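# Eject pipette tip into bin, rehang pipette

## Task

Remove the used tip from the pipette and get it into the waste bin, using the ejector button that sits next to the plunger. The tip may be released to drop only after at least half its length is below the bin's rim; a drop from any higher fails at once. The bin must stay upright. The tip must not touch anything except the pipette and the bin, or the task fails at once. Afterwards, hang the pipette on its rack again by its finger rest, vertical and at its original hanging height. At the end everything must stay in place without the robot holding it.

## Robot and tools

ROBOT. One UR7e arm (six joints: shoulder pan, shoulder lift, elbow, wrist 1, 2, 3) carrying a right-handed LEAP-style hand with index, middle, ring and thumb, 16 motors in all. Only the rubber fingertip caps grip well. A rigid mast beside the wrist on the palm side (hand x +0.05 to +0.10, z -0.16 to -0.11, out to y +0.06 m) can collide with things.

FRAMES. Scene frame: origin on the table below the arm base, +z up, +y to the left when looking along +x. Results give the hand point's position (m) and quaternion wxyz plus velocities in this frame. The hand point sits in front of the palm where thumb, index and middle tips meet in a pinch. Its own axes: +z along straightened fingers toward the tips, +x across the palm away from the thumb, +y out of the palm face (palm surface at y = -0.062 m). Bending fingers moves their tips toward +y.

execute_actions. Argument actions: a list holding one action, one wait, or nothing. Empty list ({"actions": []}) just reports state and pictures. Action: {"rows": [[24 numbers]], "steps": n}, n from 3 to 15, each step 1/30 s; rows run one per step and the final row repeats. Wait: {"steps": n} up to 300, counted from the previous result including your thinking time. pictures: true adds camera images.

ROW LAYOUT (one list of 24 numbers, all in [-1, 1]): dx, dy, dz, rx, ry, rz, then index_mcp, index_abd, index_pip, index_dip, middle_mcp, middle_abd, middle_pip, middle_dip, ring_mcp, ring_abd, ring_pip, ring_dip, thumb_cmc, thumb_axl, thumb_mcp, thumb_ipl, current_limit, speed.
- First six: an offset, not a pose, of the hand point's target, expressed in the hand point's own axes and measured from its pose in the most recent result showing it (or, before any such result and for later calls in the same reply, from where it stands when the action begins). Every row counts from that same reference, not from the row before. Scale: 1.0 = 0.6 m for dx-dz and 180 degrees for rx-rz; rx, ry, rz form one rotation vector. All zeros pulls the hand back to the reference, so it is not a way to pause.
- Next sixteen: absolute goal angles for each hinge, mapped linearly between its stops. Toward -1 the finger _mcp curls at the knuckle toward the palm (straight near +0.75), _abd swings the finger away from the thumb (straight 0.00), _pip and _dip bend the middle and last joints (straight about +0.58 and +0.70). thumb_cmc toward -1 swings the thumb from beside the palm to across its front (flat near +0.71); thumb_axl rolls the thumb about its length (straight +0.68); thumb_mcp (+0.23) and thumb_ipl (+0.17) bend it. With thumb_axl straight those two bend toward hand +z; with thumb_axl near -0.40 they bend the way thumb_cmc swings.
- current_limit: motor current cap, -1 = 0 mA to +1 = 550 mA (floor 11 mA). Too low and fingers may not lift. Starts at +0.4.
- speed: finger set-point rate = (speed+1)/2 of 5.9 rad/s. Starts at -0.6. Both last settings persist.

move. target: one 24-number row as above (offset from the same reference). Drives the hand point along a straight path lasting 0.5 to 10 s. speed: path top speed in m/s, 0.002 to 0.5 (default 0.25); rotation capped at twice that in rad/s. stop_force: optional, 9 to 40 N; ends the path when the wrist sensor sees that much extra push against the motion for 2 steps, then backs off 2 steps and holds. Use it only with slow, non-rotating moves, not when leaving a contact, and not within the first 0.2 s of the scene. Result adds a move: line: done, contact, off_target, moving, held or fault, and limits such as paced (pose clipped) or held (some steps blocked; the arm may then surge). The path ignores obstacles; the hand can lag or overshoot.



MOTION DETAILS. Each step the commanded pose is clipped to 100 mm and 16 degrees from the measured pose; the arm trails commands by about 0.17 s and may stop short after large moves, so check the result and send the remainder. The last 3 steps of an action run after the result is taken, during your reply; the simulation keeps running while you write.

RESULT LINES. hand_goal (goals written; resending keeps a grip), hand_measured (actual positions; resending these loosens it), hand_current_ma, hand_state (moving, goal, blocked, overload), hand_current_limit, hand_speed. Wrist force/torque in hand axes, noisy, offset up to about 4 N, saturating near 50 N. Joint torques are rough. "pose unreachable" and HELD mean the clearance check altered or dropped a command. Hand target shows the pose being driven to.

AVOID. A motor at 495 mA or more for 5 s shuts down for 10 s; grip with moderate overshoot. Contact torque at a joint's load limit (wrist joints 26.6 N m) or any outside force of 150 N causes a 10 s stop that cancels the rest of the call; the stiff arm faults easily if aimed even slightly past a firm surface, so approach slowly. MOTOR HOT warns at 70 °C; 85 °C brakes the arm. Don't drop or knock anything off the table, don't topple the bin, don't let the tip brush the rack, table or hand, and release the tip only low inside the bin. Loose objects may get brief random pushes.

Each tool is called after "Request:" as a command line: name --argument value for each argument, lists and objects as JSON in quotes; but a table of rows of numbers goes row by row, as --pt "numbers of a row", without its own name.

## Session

Request:
execute_actions --actions '[]'

Scene clock: 0.00 s of 9600.00 s.
end_effector_position=(+0.5202, -0.0451, +0.3612) hand_goal=(+0.754, +0.000, +0.576, +0.696, +0.754, +0.000, +0.576, +0.696, +0.754, +0.000, +0.576, +0.696, +0.714, +0.678, +0.226, +0.168) hand_measured=(+0.754, +0.000, +0.576, +0.696, +0.754, +0.000, +0.576, +0.696, +0.754, +0.000, +0.576, +0.696, +0.714, +0.678, +0.226, +0.168) hand_current_ma=(+0, +0, +0, +0, +0, +0, +0, +0, +0, +0, +0, +0, +0, +0, +0, +0) hand_state=(goal, goal, goal, goal, goal, overload, goal, goal, goal, goal, goal, goal, goal, goal, goal, goal) hand_current_limit=0.40 hand_speed=-0.60 end_effector_quat_wxyz=(+0.370, +0.798, +0.103, +0.465) end_effector_velocity=(-0.000, -0.000, -0.000) end_effector_angular_velocity=(-0.000, +0.000, +0.000)
Joint positions: [-0.029 -1.343  2.282 -3.732 -2.101  0.956]
Joint velocities: [-0.     0.     0.001 -0.001  0.    -0.   ]
Joint torques (N m, as the arm reports them, + toward a larger angle): no reading
Wrist force (N, on the end effector, along its own x y z axes, offset not removed): no reading
Wrist torque (N m, same axes, about the end effector's origin, offset not removed): no reading
Hand target: +0.520, -0.045, +0.361; +0.370, +0.798, +0.103, +0.465

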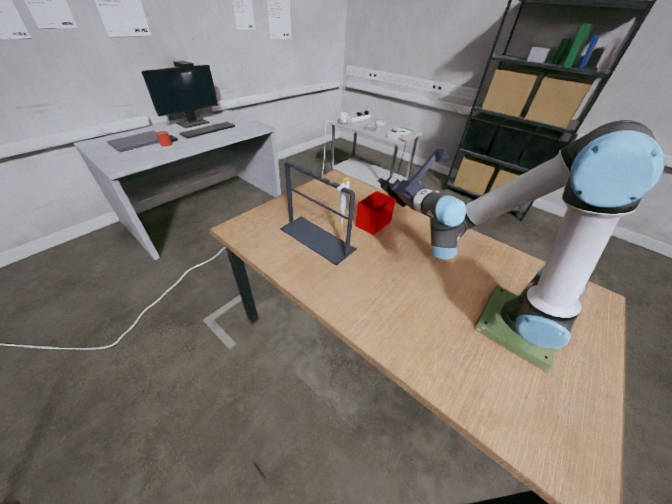

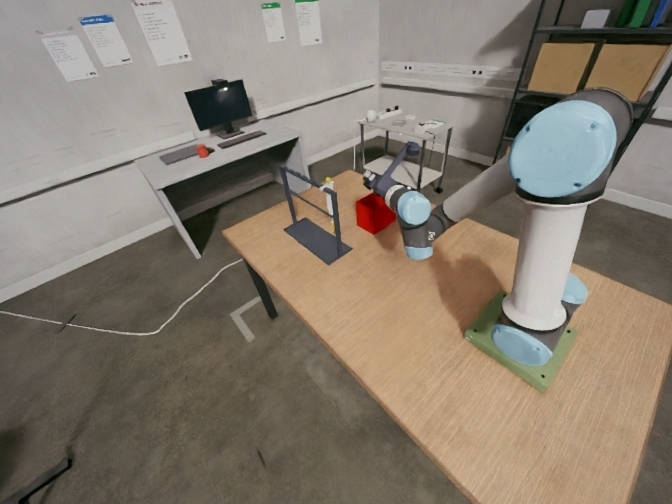

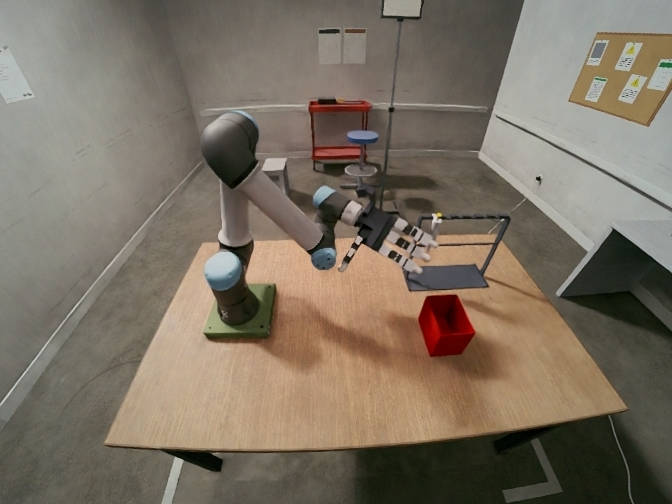

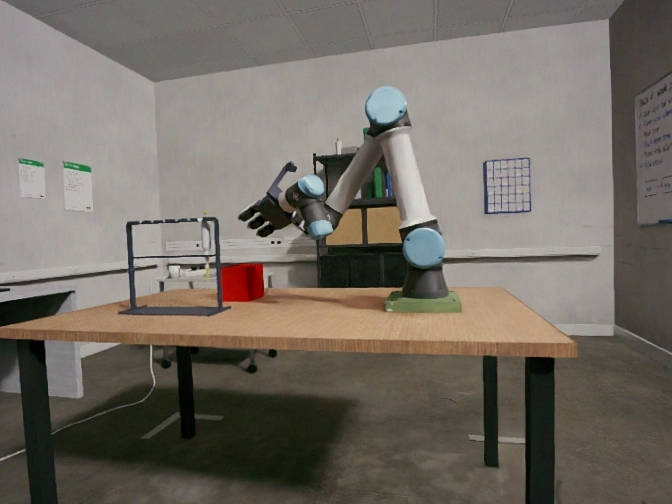

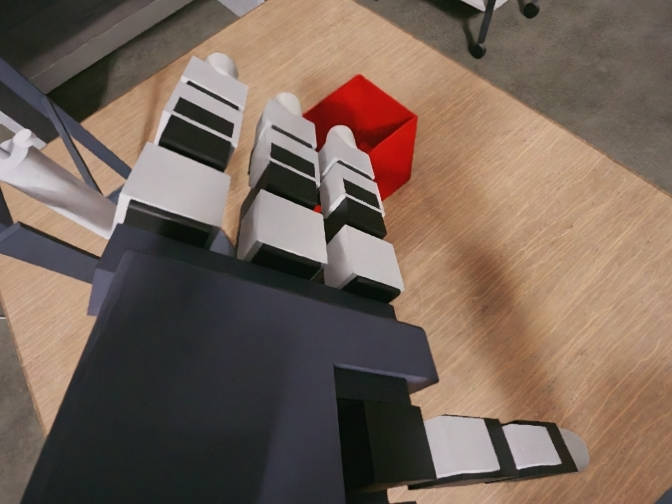

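Request:
move --target '[0.165,-0.1775,0.136,-0.1956,0.1568,-0.7418,0.754,0,0.576,0.696,0.754,0,0.576,0.696,0.754,0.22,0.576,0.696,0.714,0.678,0.226,0.168,0.4,-0.2]' --speed 0.4

Request:
zoom_image --camera "cam_low" --region '[110, 200, 280, 325]'

Request:
zoom_image --camera "cam_head_left" --region '[270, 150, 410, 270]'

Scene clock: 7.03 s of 9600.00 s.
end_effector_position=(+0.6601, +0.0399, +0.3300) hand_goal=(+0.754, +0.000, +0.576, +0.696, +0.754, +0.000, +0.576, +0.696, +0.754, +0.220, +0.576, +0.696, +0.714, +0.678, +0.226, +0.168) hand_measured=(+0.756, -0.002, +0.576, +0.696, +0.758, +0.028, +0.576, +0.696, +0.756, +0.216, +0.576, +0.696, +0.718, +0.678, +0.226, +0.168) hand_current_ma=(+14, -13, +4, +0, +18, +0, +4, +0, +14, -21, +4, +0, +19, -5, -1, -2) hand_state=(goal, goal, goal, goal, goal, overload, goal, goal, goal, goal, goal, goal, goal, goal, goal, goal) hand_current_limit=0.40 hand_speed=-0.20 end_effector_quat_wxyz=(+0.707, +0.001, +0.707, +0.001) end_effector_velocity=(+0.001, -0.000, -0.001) end_effector_angular_velocity=(-0.014, +0.009, +0.003)
Joint positions: [-0.463 -1.005  2.088 -4.226 -1.151 -1.564]
Joint velocities: [-0.001 -0.006 -0.002  0.017  0.005 -0.018]
Joint torques (N m, as the arm reports them, + toward a larger angle): [ -9.2  -43.49 -24.56  -0.07   2.22  -1.58]
Wrist force (N, on the end effector, along its own x y z axes, offset not removed): [1.3 -0.7 -0.8]
Wrist torque (N m, same axes, about the end effector's origin, offset not removed): [-0.01 -0.07 0.07]
Hand target: +0.660, +0.040, +0.330; +0.707, +0.000, +0.707, +0.000
Off the commanded pose: 0.000 m, 0 deg.
Kept back: nothing.
move: done
The robot had not come to rest in time, so this move's path started while it was still moving.

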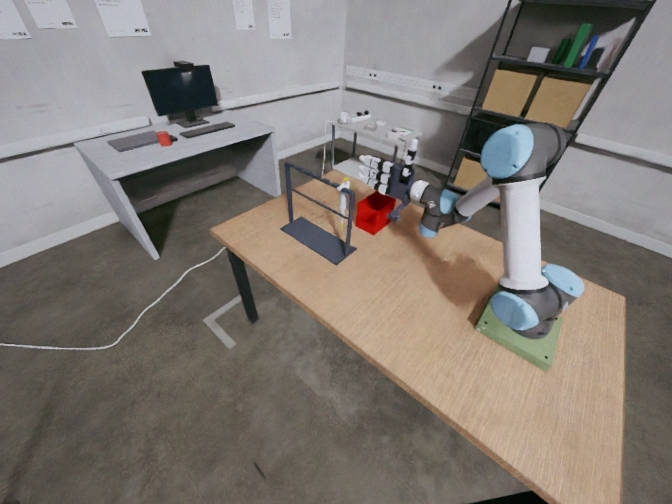

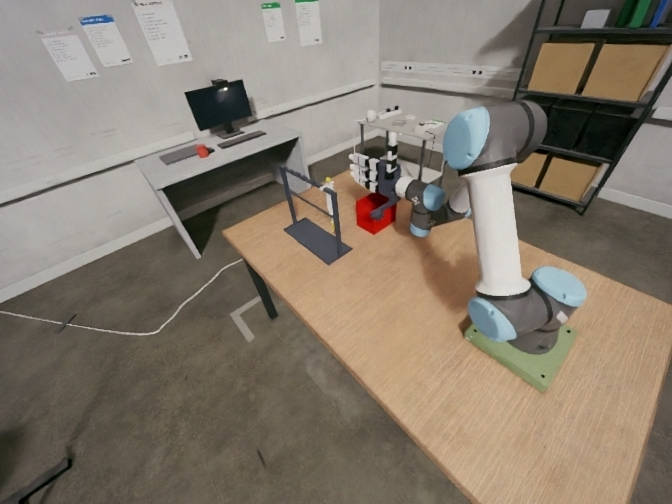

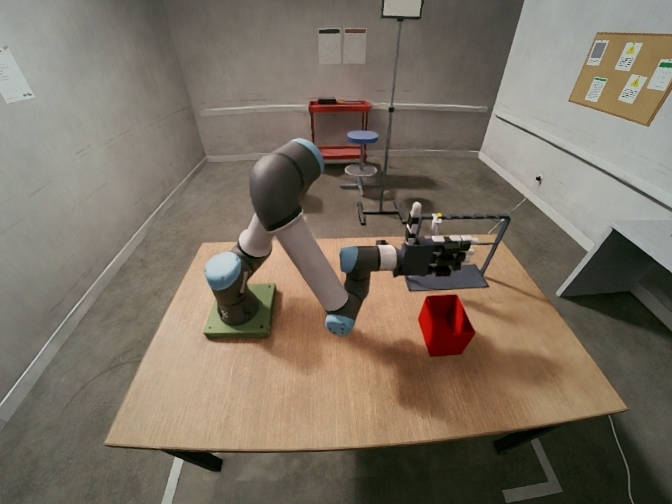

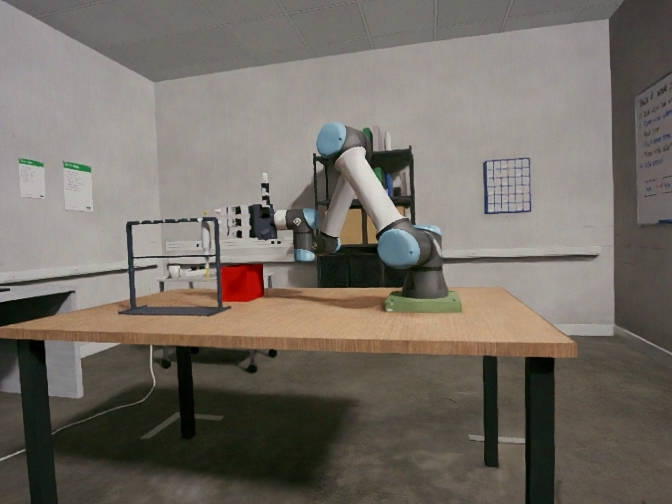

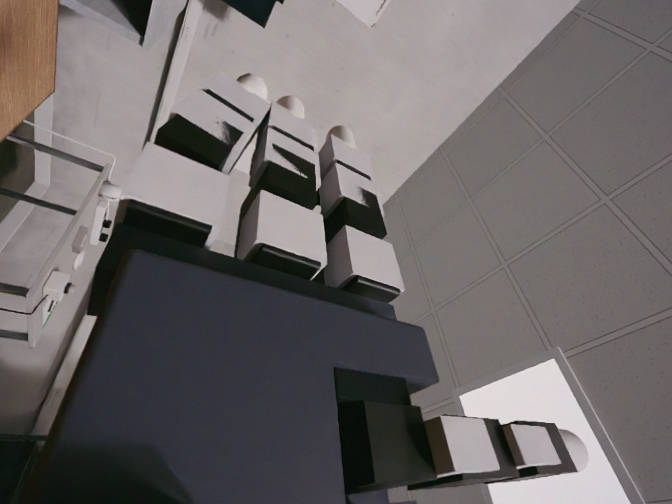

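Region (110, 200, 280, 325) of cam_low's 672x504 image, scaled by 2.965, with more detail than that image has; it fills the top 371 rows of this view, and the rest is white.

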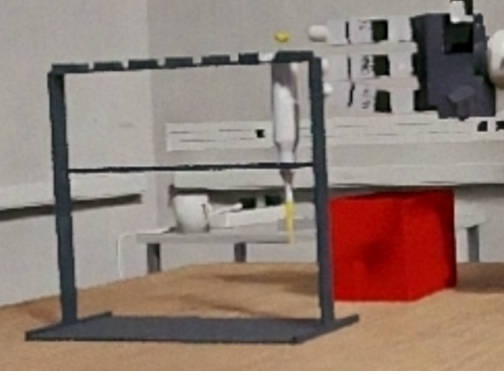

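Region (270, 150, 410, 270) of cam_head_left's 672x504 image, scaled by 3.600, with more detail than that image has; it fills the top 432 rows of this view, and the rest is white.

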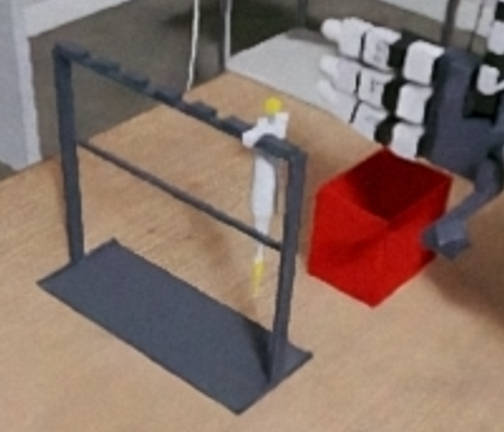

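Request:
move --target '[0.136,0.195,0.152,0,0,0,0.754,0,0.576,0.696,0.754,0,0.576,0.696,0.754,0.22,0.576,0.696,0.714,0.678,0.226,0.168,0.4,-0.2]' --speed 0.2

Request:
move --target '[0,0.033,0.006,0,0,0,0.3,0,-0.5,0.1,0.3,0,-0.5,0.1,0.754,0.22,0.576,0.696,0.714,0.678,0.226,0.168,0.4,-0.2]' --speed 0.03

Request:
zoom_image --camera "cam_low" --region '[150, 180, 270, 290]'

Scene clock: 8.80 s of 9600.00 s.
end_effector_position=(+0.7511, +0.1569, +0.2487) hand_goal=(+0.754, +0.000, +0.576, +0.696, +0.754, +0.000, +0.576, +0.696, +0.754, +0.220, +0.576, +0.696, +0.714, +0.678, +0.226, +0.168) hand_measured=(+0.756, -0.004, +0.576, +0.696, +0.756, +0.028, +0.576, +0.696, +0.756, +0.214, +0.576, +0.696, +0.716, +0.678, +0.226, +0.168) hand_current_ma=(+10, -14, +4, +0, +13, +0, +4, +0, +10, -23, +4, +0, +13, -5, -1, -2) hand_state=(goal, goal, goal, goal, goal, overload, goal, goal, goal, goal, goal, goal, goal, goal, goal, goal) hand_current_limit=0.40 hand_speed=-0.20 end_effector_quat_wxyz=(+0.707, +0.001, +0.707, +0.001) end_effector_velocity=(+0.002, +0.002, -0.002) end_effector_angular_velocity=(+0.000, +0.001, +0.001)
Joint positions: [-0.164 -0.709  1.784 -4.219 -1.451 -1.565]
Joint velocities: [ 0.005  0.006 -0.007  0.002 -0.004  0.   ]
Joint torques (N m, as the arm reports them, + toward a larger angle): [ 11.74 -33.63 -24.84  -0.31  -2.7    1.58]
Wrist force (N, on the end effector, along its own x y z axes, offset not removed): [2.0 -0.5 -1.3]
Wrist torque (N m, same axes, about the end effector's origin, offset not removed): [0.12 -0.12 0.12]
Hand target: +0.751, +0.157, +0.249; +0.707, +0.001, +0.707, +0.001
Off the commanded pose: 0.000 m, 0 deg.
Kept back: nothing.
move: done

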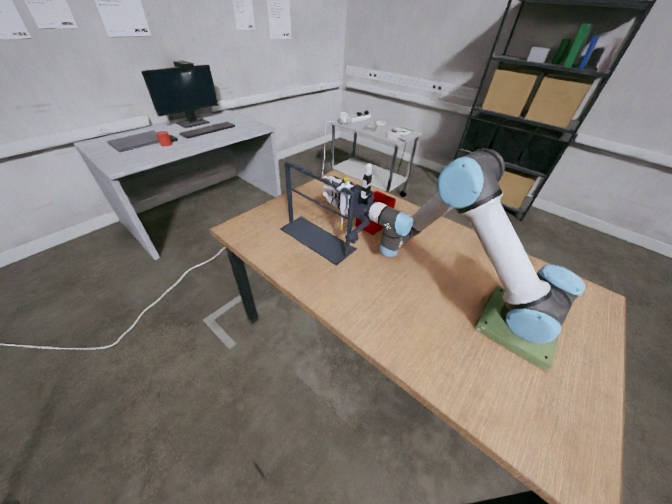

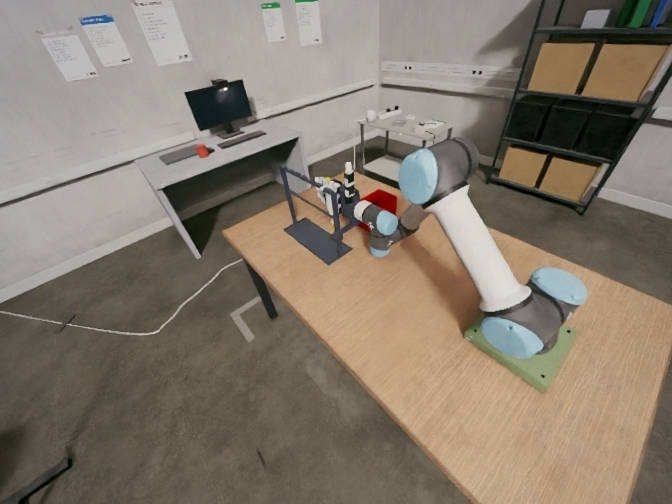

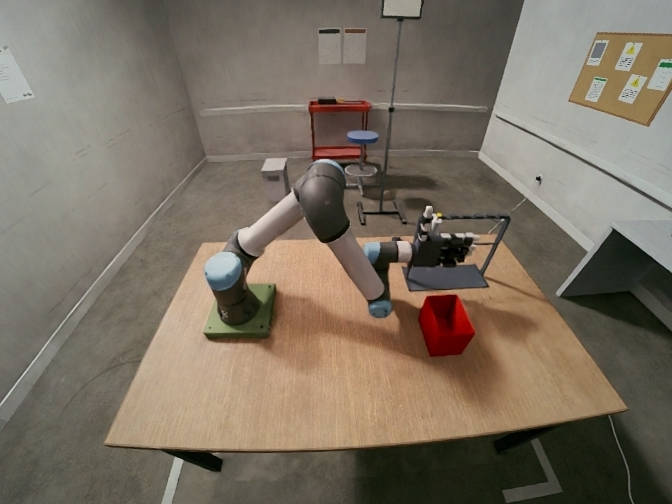

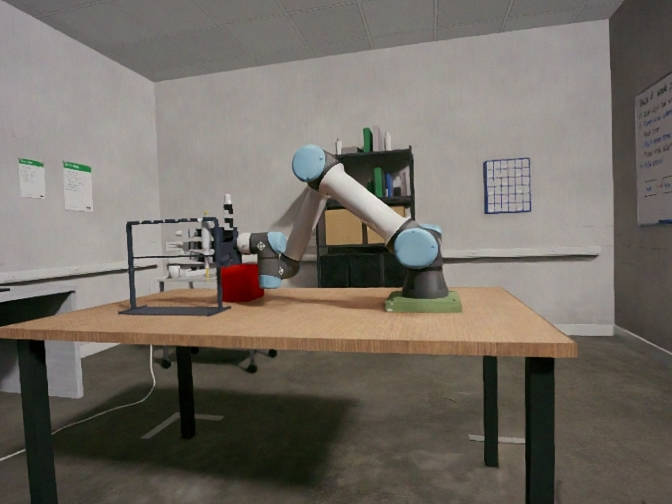

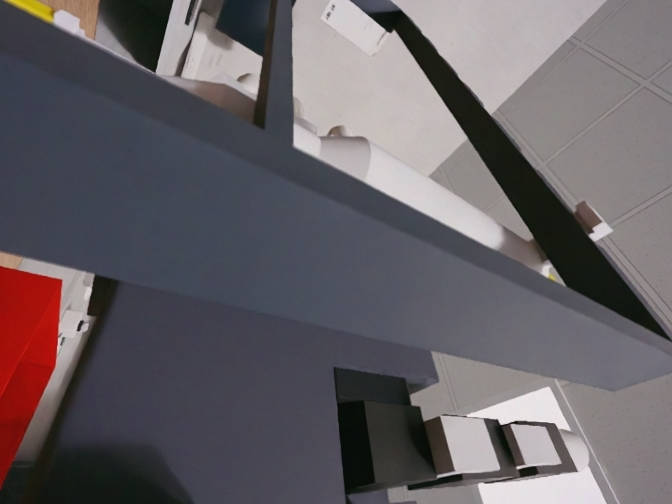

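Scene clock: 9.97 s of 9600.00 s.
end_effector_position=(+0.7547, +0.1766, +0.2487) hand_goal=(+0.300, +0.000, -0.500, +0.100, +0.300, +0.000, -0.500, +0.100, +0.754, +0.220, +0.576, +0.696, +0.714, +0.678, +0.226, +0.168) hand_measured=(+0.302, -0.004, -0.498, +0.102, +0.302, -0.100, -0.496, +0.102, +0.756, +0.214, +0.576, +0.696, +0.716, +0.678, +0.226, +0.168) hand_current_ma=(+11, -14, +14, +14, +12, +0, +17, +14, +7, -23, +4, +0, +13, -5, -1, -2) hand_state=(goal, goal, goal, goal, goal, overload, goal, goal, goal, goal, goal, goal, goal, goal, goal, goal) hand_current_limit=0.40 hand_speed=-0.20 end_effector_quat_wxyz=(+0.707, +0.001, +0.707, +0.001) end_effector_velocity=(+0.000, +0.001, +0.001) end_effector_angular_velocity=(+0.001, -0.001, +0.000)
Joint positions: [-0.125 -0.701  1.763 -4.205 -1.49  -1.565]
Joint velocities: [ 0.002 -0.    -0.001  0.001 -0.002  0.001]
Joint torques (N m, as the arm reports them, + toward a larger angle): [ 11.58 -34.37 -24.74  -0.3   -2.76  -1.59]
Wrist force (N, on the end effector, along its own x y z axes, offset not removed): [1.5 -0.5 -1.9]
Wrist torque (N m, same axes, about the end effector's origin, offset not removed): [0.15 -0.13 -0.04]
Hand target: +0.755, +0.177, +0.249; +0.707, +0.001, +0.707, +0.001
Off the commanded pose: 0.000 m, 0 deg.
Kept back: nothing.
move: done

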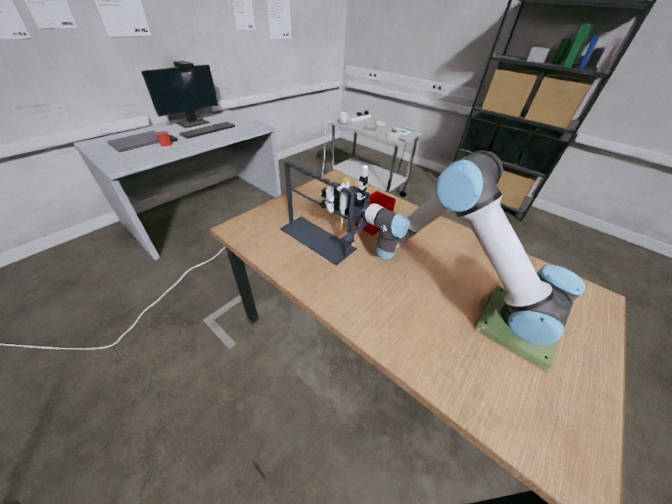

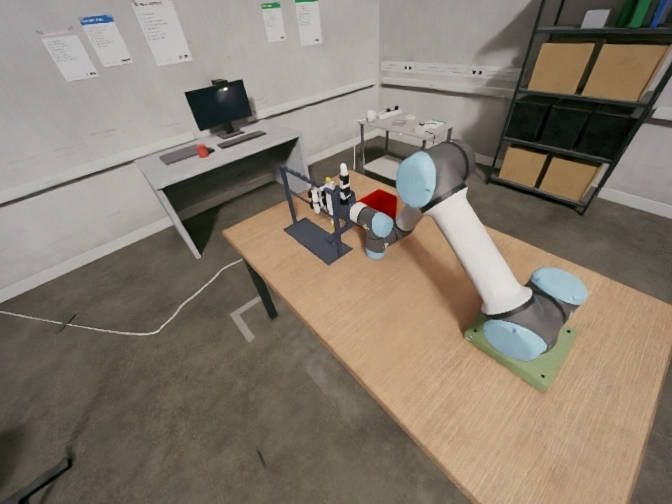

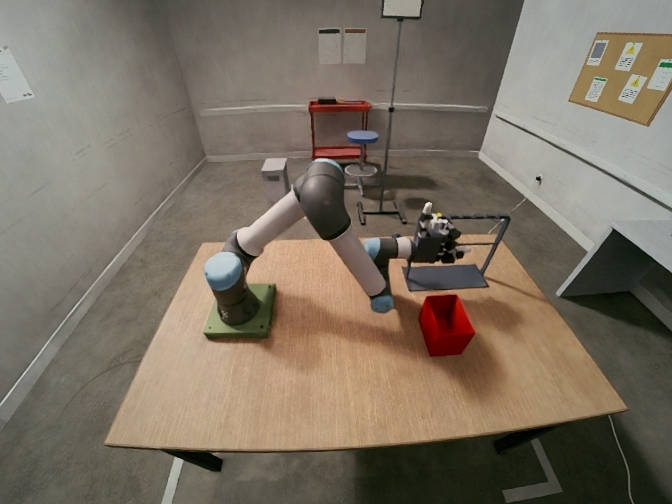

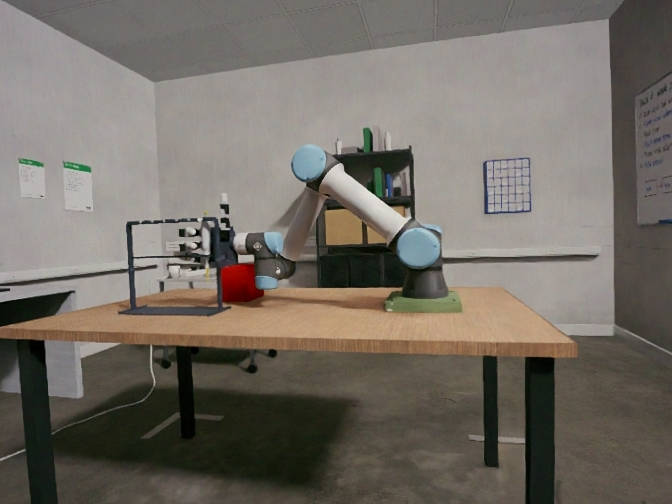

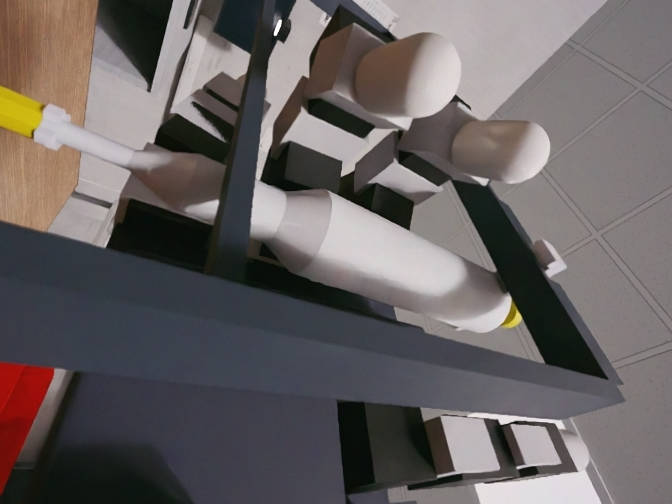

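Region (150, 180, 270, 290) of cam_low's 672x504 image, scaled by 4.200, with more detail than that image has; it fills the top 462 rows of this view, and the rest is white.

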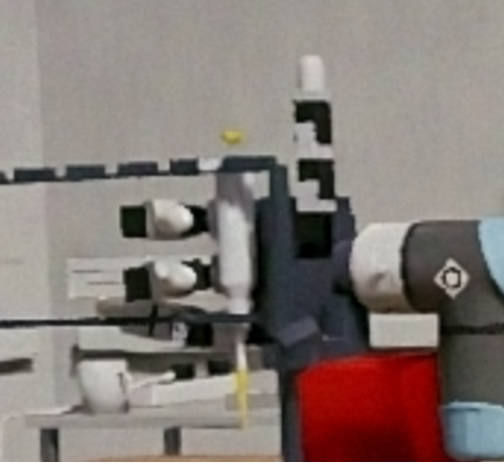

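Request:
move --target '[0.001,0.009,0.002,0,0,0,-0.08,0,-0.62,0.05,-0.08,0,-0.62,0.05,0.754,0.22,0.576,0.696,0.714,0.678,0.226,0.168,0.4,-0.6]' --speed 0.03

Request:
move --target '[0,0.002,0,0,0,0,-0.1,0,-0.9,-0.3,-0.1,0,-0.9,-0.3,0.754,0.22,0.576,0.696,0.714,0.678,0.226,0.168,0.75,-0.7]' --speed 0.03

Request:
move --target '[-0.022,0,0,0,0,0,-0.1,0,-0.9,-0.3,-0.1,0,-0.9,-0.3,0.754,0.22,0.576,0.696,0.714,0.678,0.226,0.168,0.75,-0.7]' --speed 0.03

Request:
zoom_image --camera "cam_head_left" --region '[310, 160, 380, 230]'

Scene clock: 10.90 s of 9600.00 s.
end_effector_position=(+0.7558, +0.1816, +0.2482) hand_goal=(-0.080, +0.000, -0.620, +0.050, -0.080, +0.000, -0.620, +0.050, +0.754, +0.220, +0.576, +0.696, +0.714, +0.678, +0.226, +0.168) hand_measured=(-0.078, -0.004, -0.618, +0.052, -0.078, -0.100, -0.618, +0.052, +0.756, +0.214, +0.576, +0.696, +0.716, +0.678, +0.226, +0.168) hand_current_ma=(+13, -14, +13, +14, +14, +0, +16, +14, +7, -23, +4, +0, +13, -5, -1, -2) hand_state=(goal, goal, goal, goal, goal, overload, goal, goal, goal, goal, goal, goal, goal, goal, goal, goal) hand_current_limit=0.40 hand_speed=-0.60 end_effector_quat_wxyz=(+0.707, +0.001, +0.707, +0.001) end_effector_velocity=(+0.001, +0.004, -0.001) end_effector_angular_velocity=(-0.001, +0.001, +0.001)
Joint positions: [-0.115 -0.698  1.757 -4.202 -1.499 -1.565]
Joint velocities: [ 0.006  0.003 -0.004  0.003 -0.005 -0.001]
Joint torques (N m, as the arm reports them, + toward a larger angle): [ 12.34 -34.5  -25.37  -0.21  -2.88  -1.5 ]
Wrist force (N, on the end effector, along its own x y z axes, offset not removed): [1.2 -1.3 -1.8]
Wrist torque (N m, same axes, about the end effector's origin, offset not removed): [0.03 -0.09 -0.09]
Hand target: +0.756, +0.182, +0.248; +0.707, +0.001, +0.707, +0.001
Off the commanded pose: 0.000 m, 0 deg.
Kept back: nothing.
move: done

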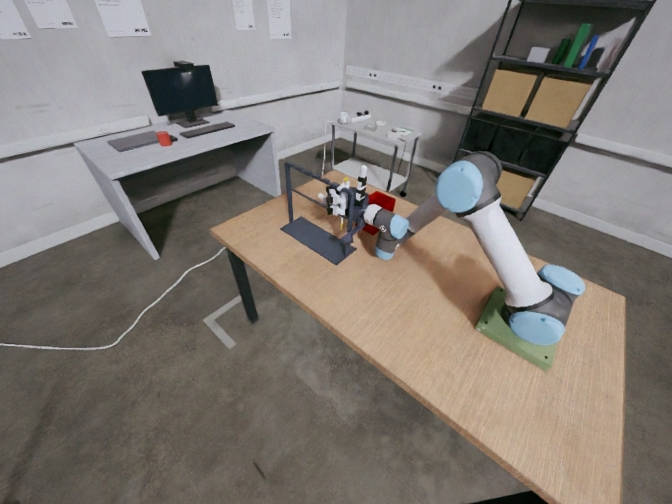

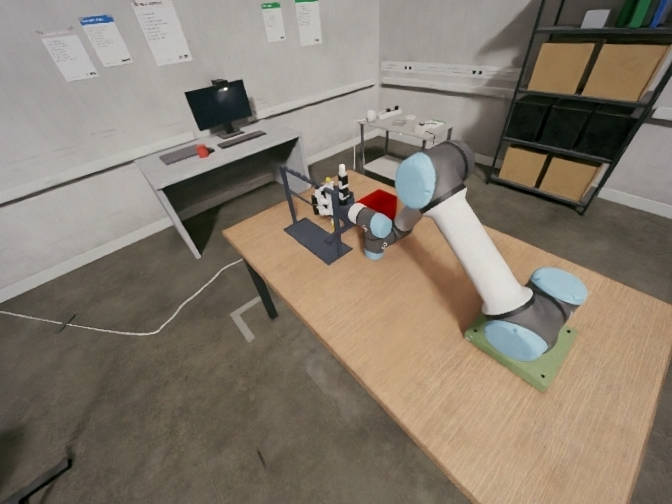

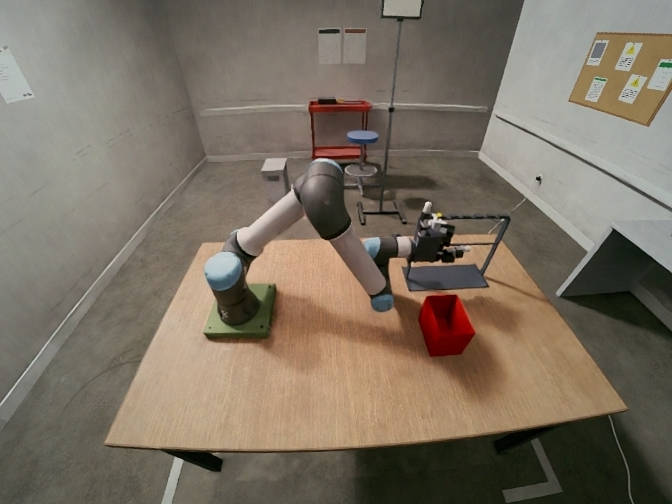

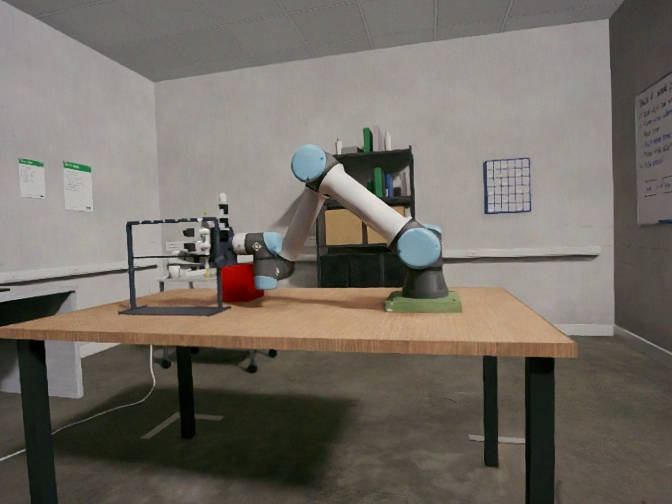

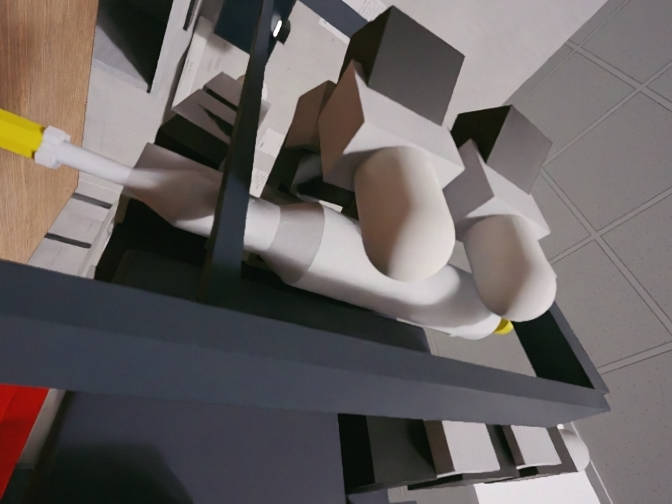

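Scene clock: 11.60 s of 9600.00 s.
end_effector_position=(+0.7558, +0.1828, +0.2482) hand_goal=(-0.100, +0.000, -0.900, -0.300, -0.100, +0.000, -0.900, -0.300, +0.754, +0.220, +0.576, +0.696, +0.714, +0.678, +0.226, +0.168) hand_measured=(-0.098, -0.004, -0.832, -0.170, -0.098, -0.100, -0.826, -0.168, +0.756, +0.214, +0.576, +0.696, +0.716, +0.678, +0.226, +0.168) hand_current_ma=(+12, -14, +344, +481, +14, +0, +392, +481, +7, -23, +4, +0, +13, -5, -1, -2) hand_state=(goal, goal, blocked, blocked, goal, overload, blocked, blocked, goal, goal, goal, goal, goal, goal, goal, goal) hand_current_limit=0.75 hand_speed=-0.70 end_effector_quat_wxyz=(+0.707, +0.001, +0.707, +0.001) end_effector_velocity=(-0.000, +0.000, -0.000) end_effector_angular_velocity=(+0.001, +0.001, -0.001)
Joint positions: [-0.113 -0.698  1.756 -4.201 -1.502 -1.565]
Joint velocities: [ 0.    -0.     0.001  0.    -0.001  0.001]
Joint torques (N m, as the arm reports them, + toward a larger angle): [ 12.43 -34.63 -25.07  -0.28  -2.81  -1.6 ]
Wrist force (N, on the end effector, along its own x y z axes, offset not removed): [0.5 -0.7 -2.1]
Wrist torque (N m, same axes, about the end effector's origin, offset not removed): [0.12 0.02 -0.11]
Hand target: +0.756, +0.183, +0.248; +0.707, +0.001, +0.707, +0.001
Off the commanded pose: 0.000 m, 0 deg.
Kept back: nothing.
move: done

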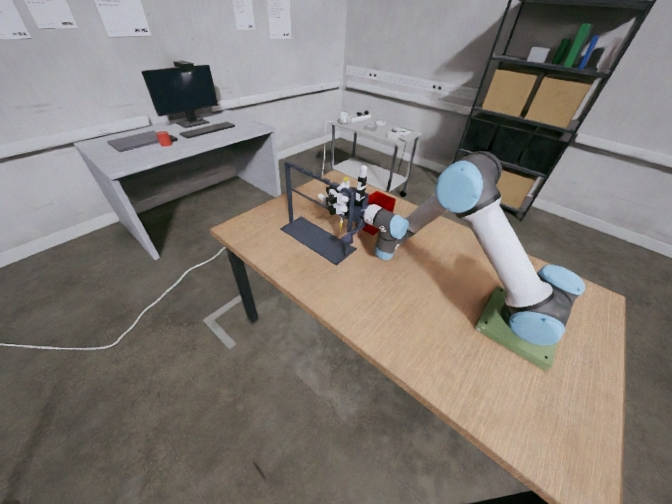

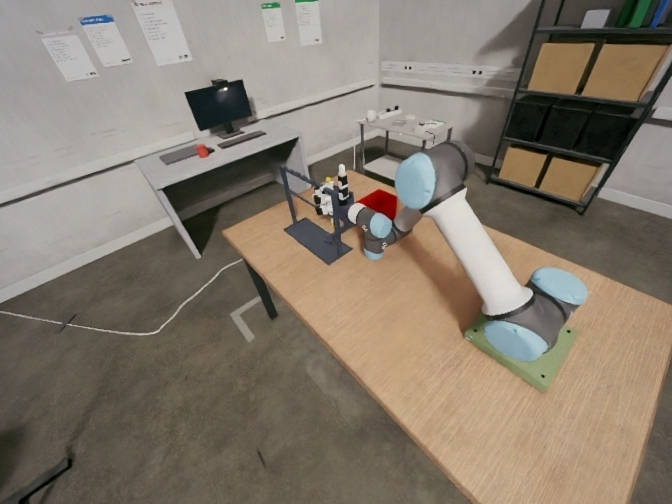

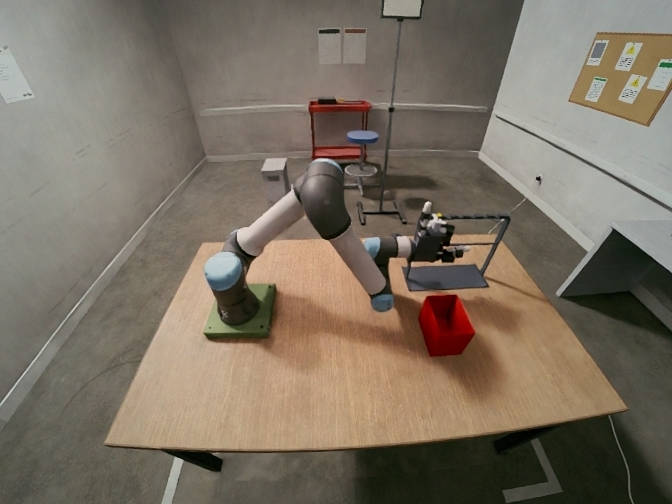

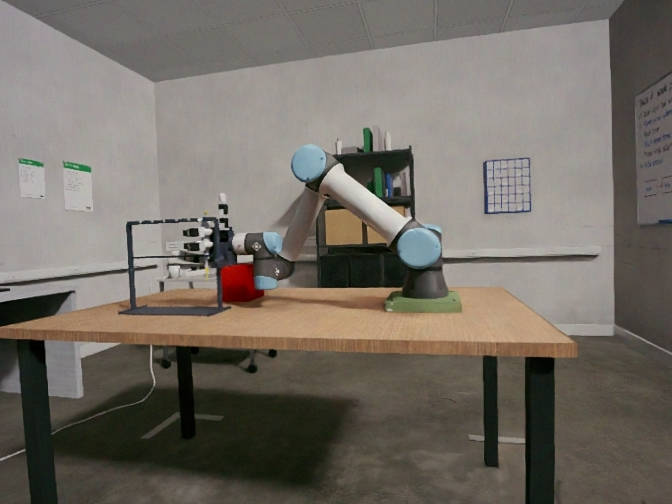

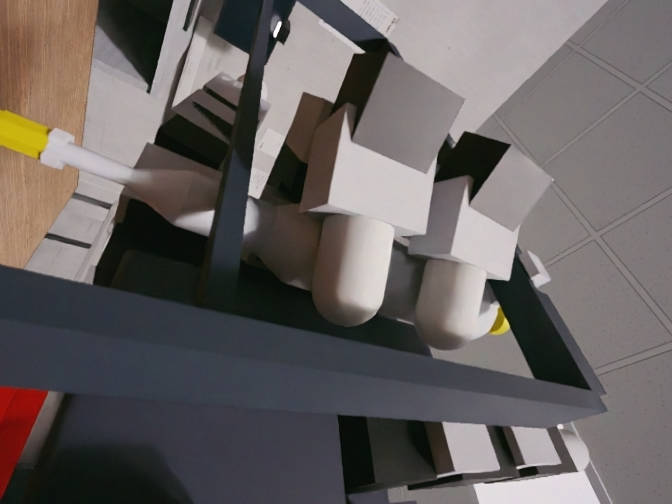

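Scene clock: 12.43 s of 9600.00 s.
end_effector_position=(+0.7558, +0.1827, +0.2611) hand_goal=(-0.100, +0.000, -0.900, -0.300, -0.100, +0.000, -0.900, -0.300, +0.754, +0.220, +0.576, +0.696, +0.714, +0.678, +0.226, +0.168) hand_measured=(-0.098, -0.004, -0.832, -0.170, -0.098, -0.100, -0.826, -0.168, +0.756, +0.214, +0.576, +0.696, +0.716, +0.678, +0.226, +0.168) hand_current_ma=(+11, -14, +344, +481, +14, +0, +392, +481, +7, -23, +4, +0, +13, -5, -1, -2) hand_state=(goal, goal, blocked, blocked, goal, overload, blocked, blocked, goal, goal, goal, goal, goal, goal, goal, goal) hand_current_limit=0.75 hand_speed=-0.70 end_effector_quat_wxyz=(+0.707, +0.001, +0.707, +0.001) end_effector_velocity=(-0.000, +0.000, +0.002) end_effector_angular_velocity=(+0.000, -0.000, +0.000)
Joint positions: [-0.113 -0.724  1.761 -4.18  -1.502 -1.565]
Joint velocities: [-0.    -0.005  0.002  0.003  0.001  0.   ]
Joint torques (N m, as the arm reports them, + toward a larger angle): [ -9.29 -52.85  -3.74  -0.52   2.2   -0.1 ]
Wrist force (N, on the end effector, along its own x y z axes, offset not removed): [2.0 0.5 -1.9]
Wrist torque (N m, same axes, about the end effector's origin, offset not removed): [0.30 -0.25 0.00]
Hand target: +0.756, +0.183, +0.261; +0.707, +0.001, +0.707, +0.001
Off the commanded pose: 0.000 m, 0 deg.
Kept back: nothing.
move: done

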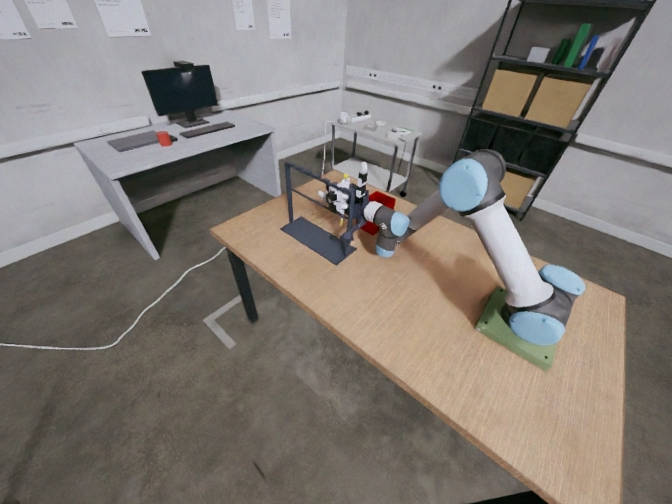

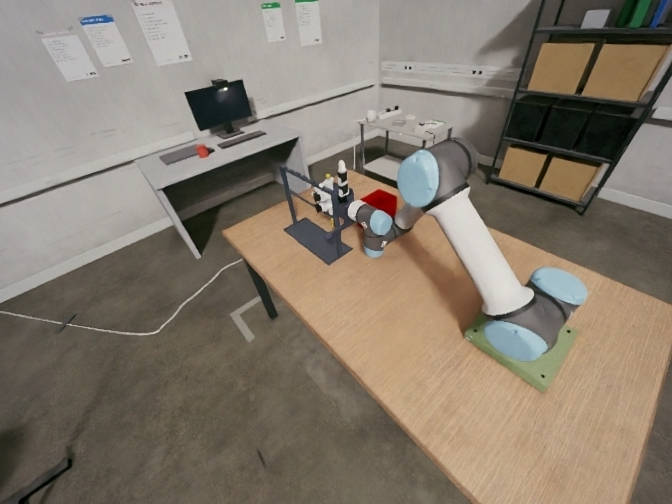

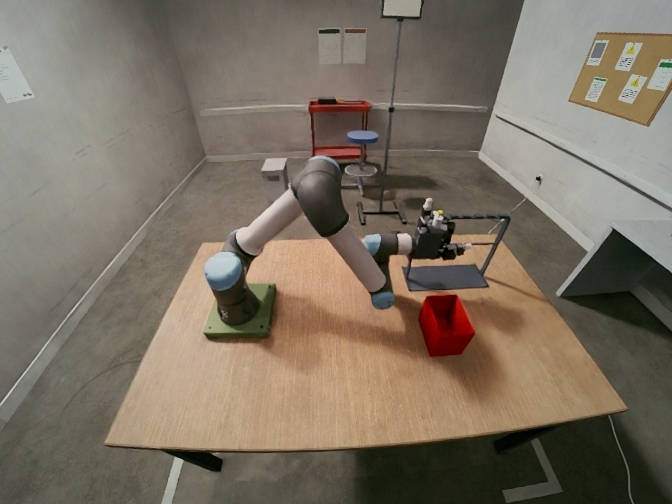

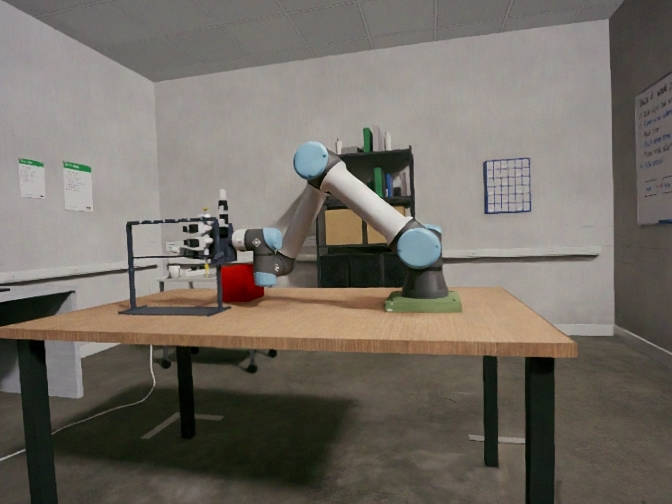

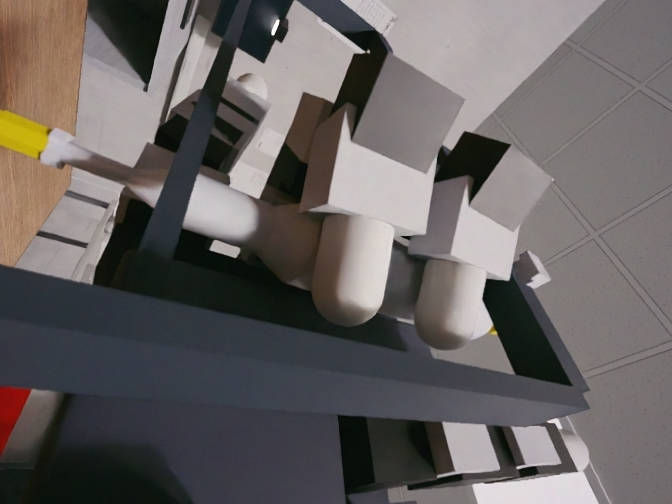

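Region (310, 160, 380, 230) of cam_head_left's 672x504 image, scaled by 7.200, with more detail than that image has.

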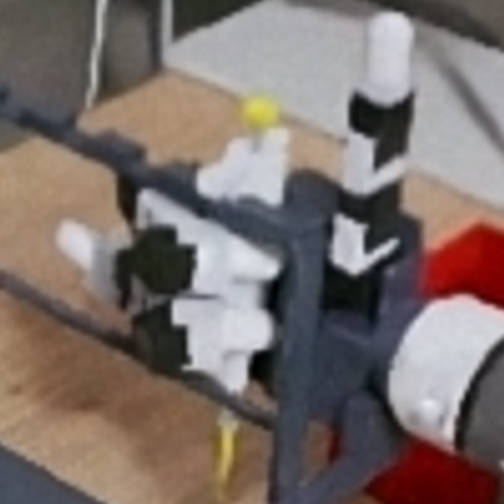

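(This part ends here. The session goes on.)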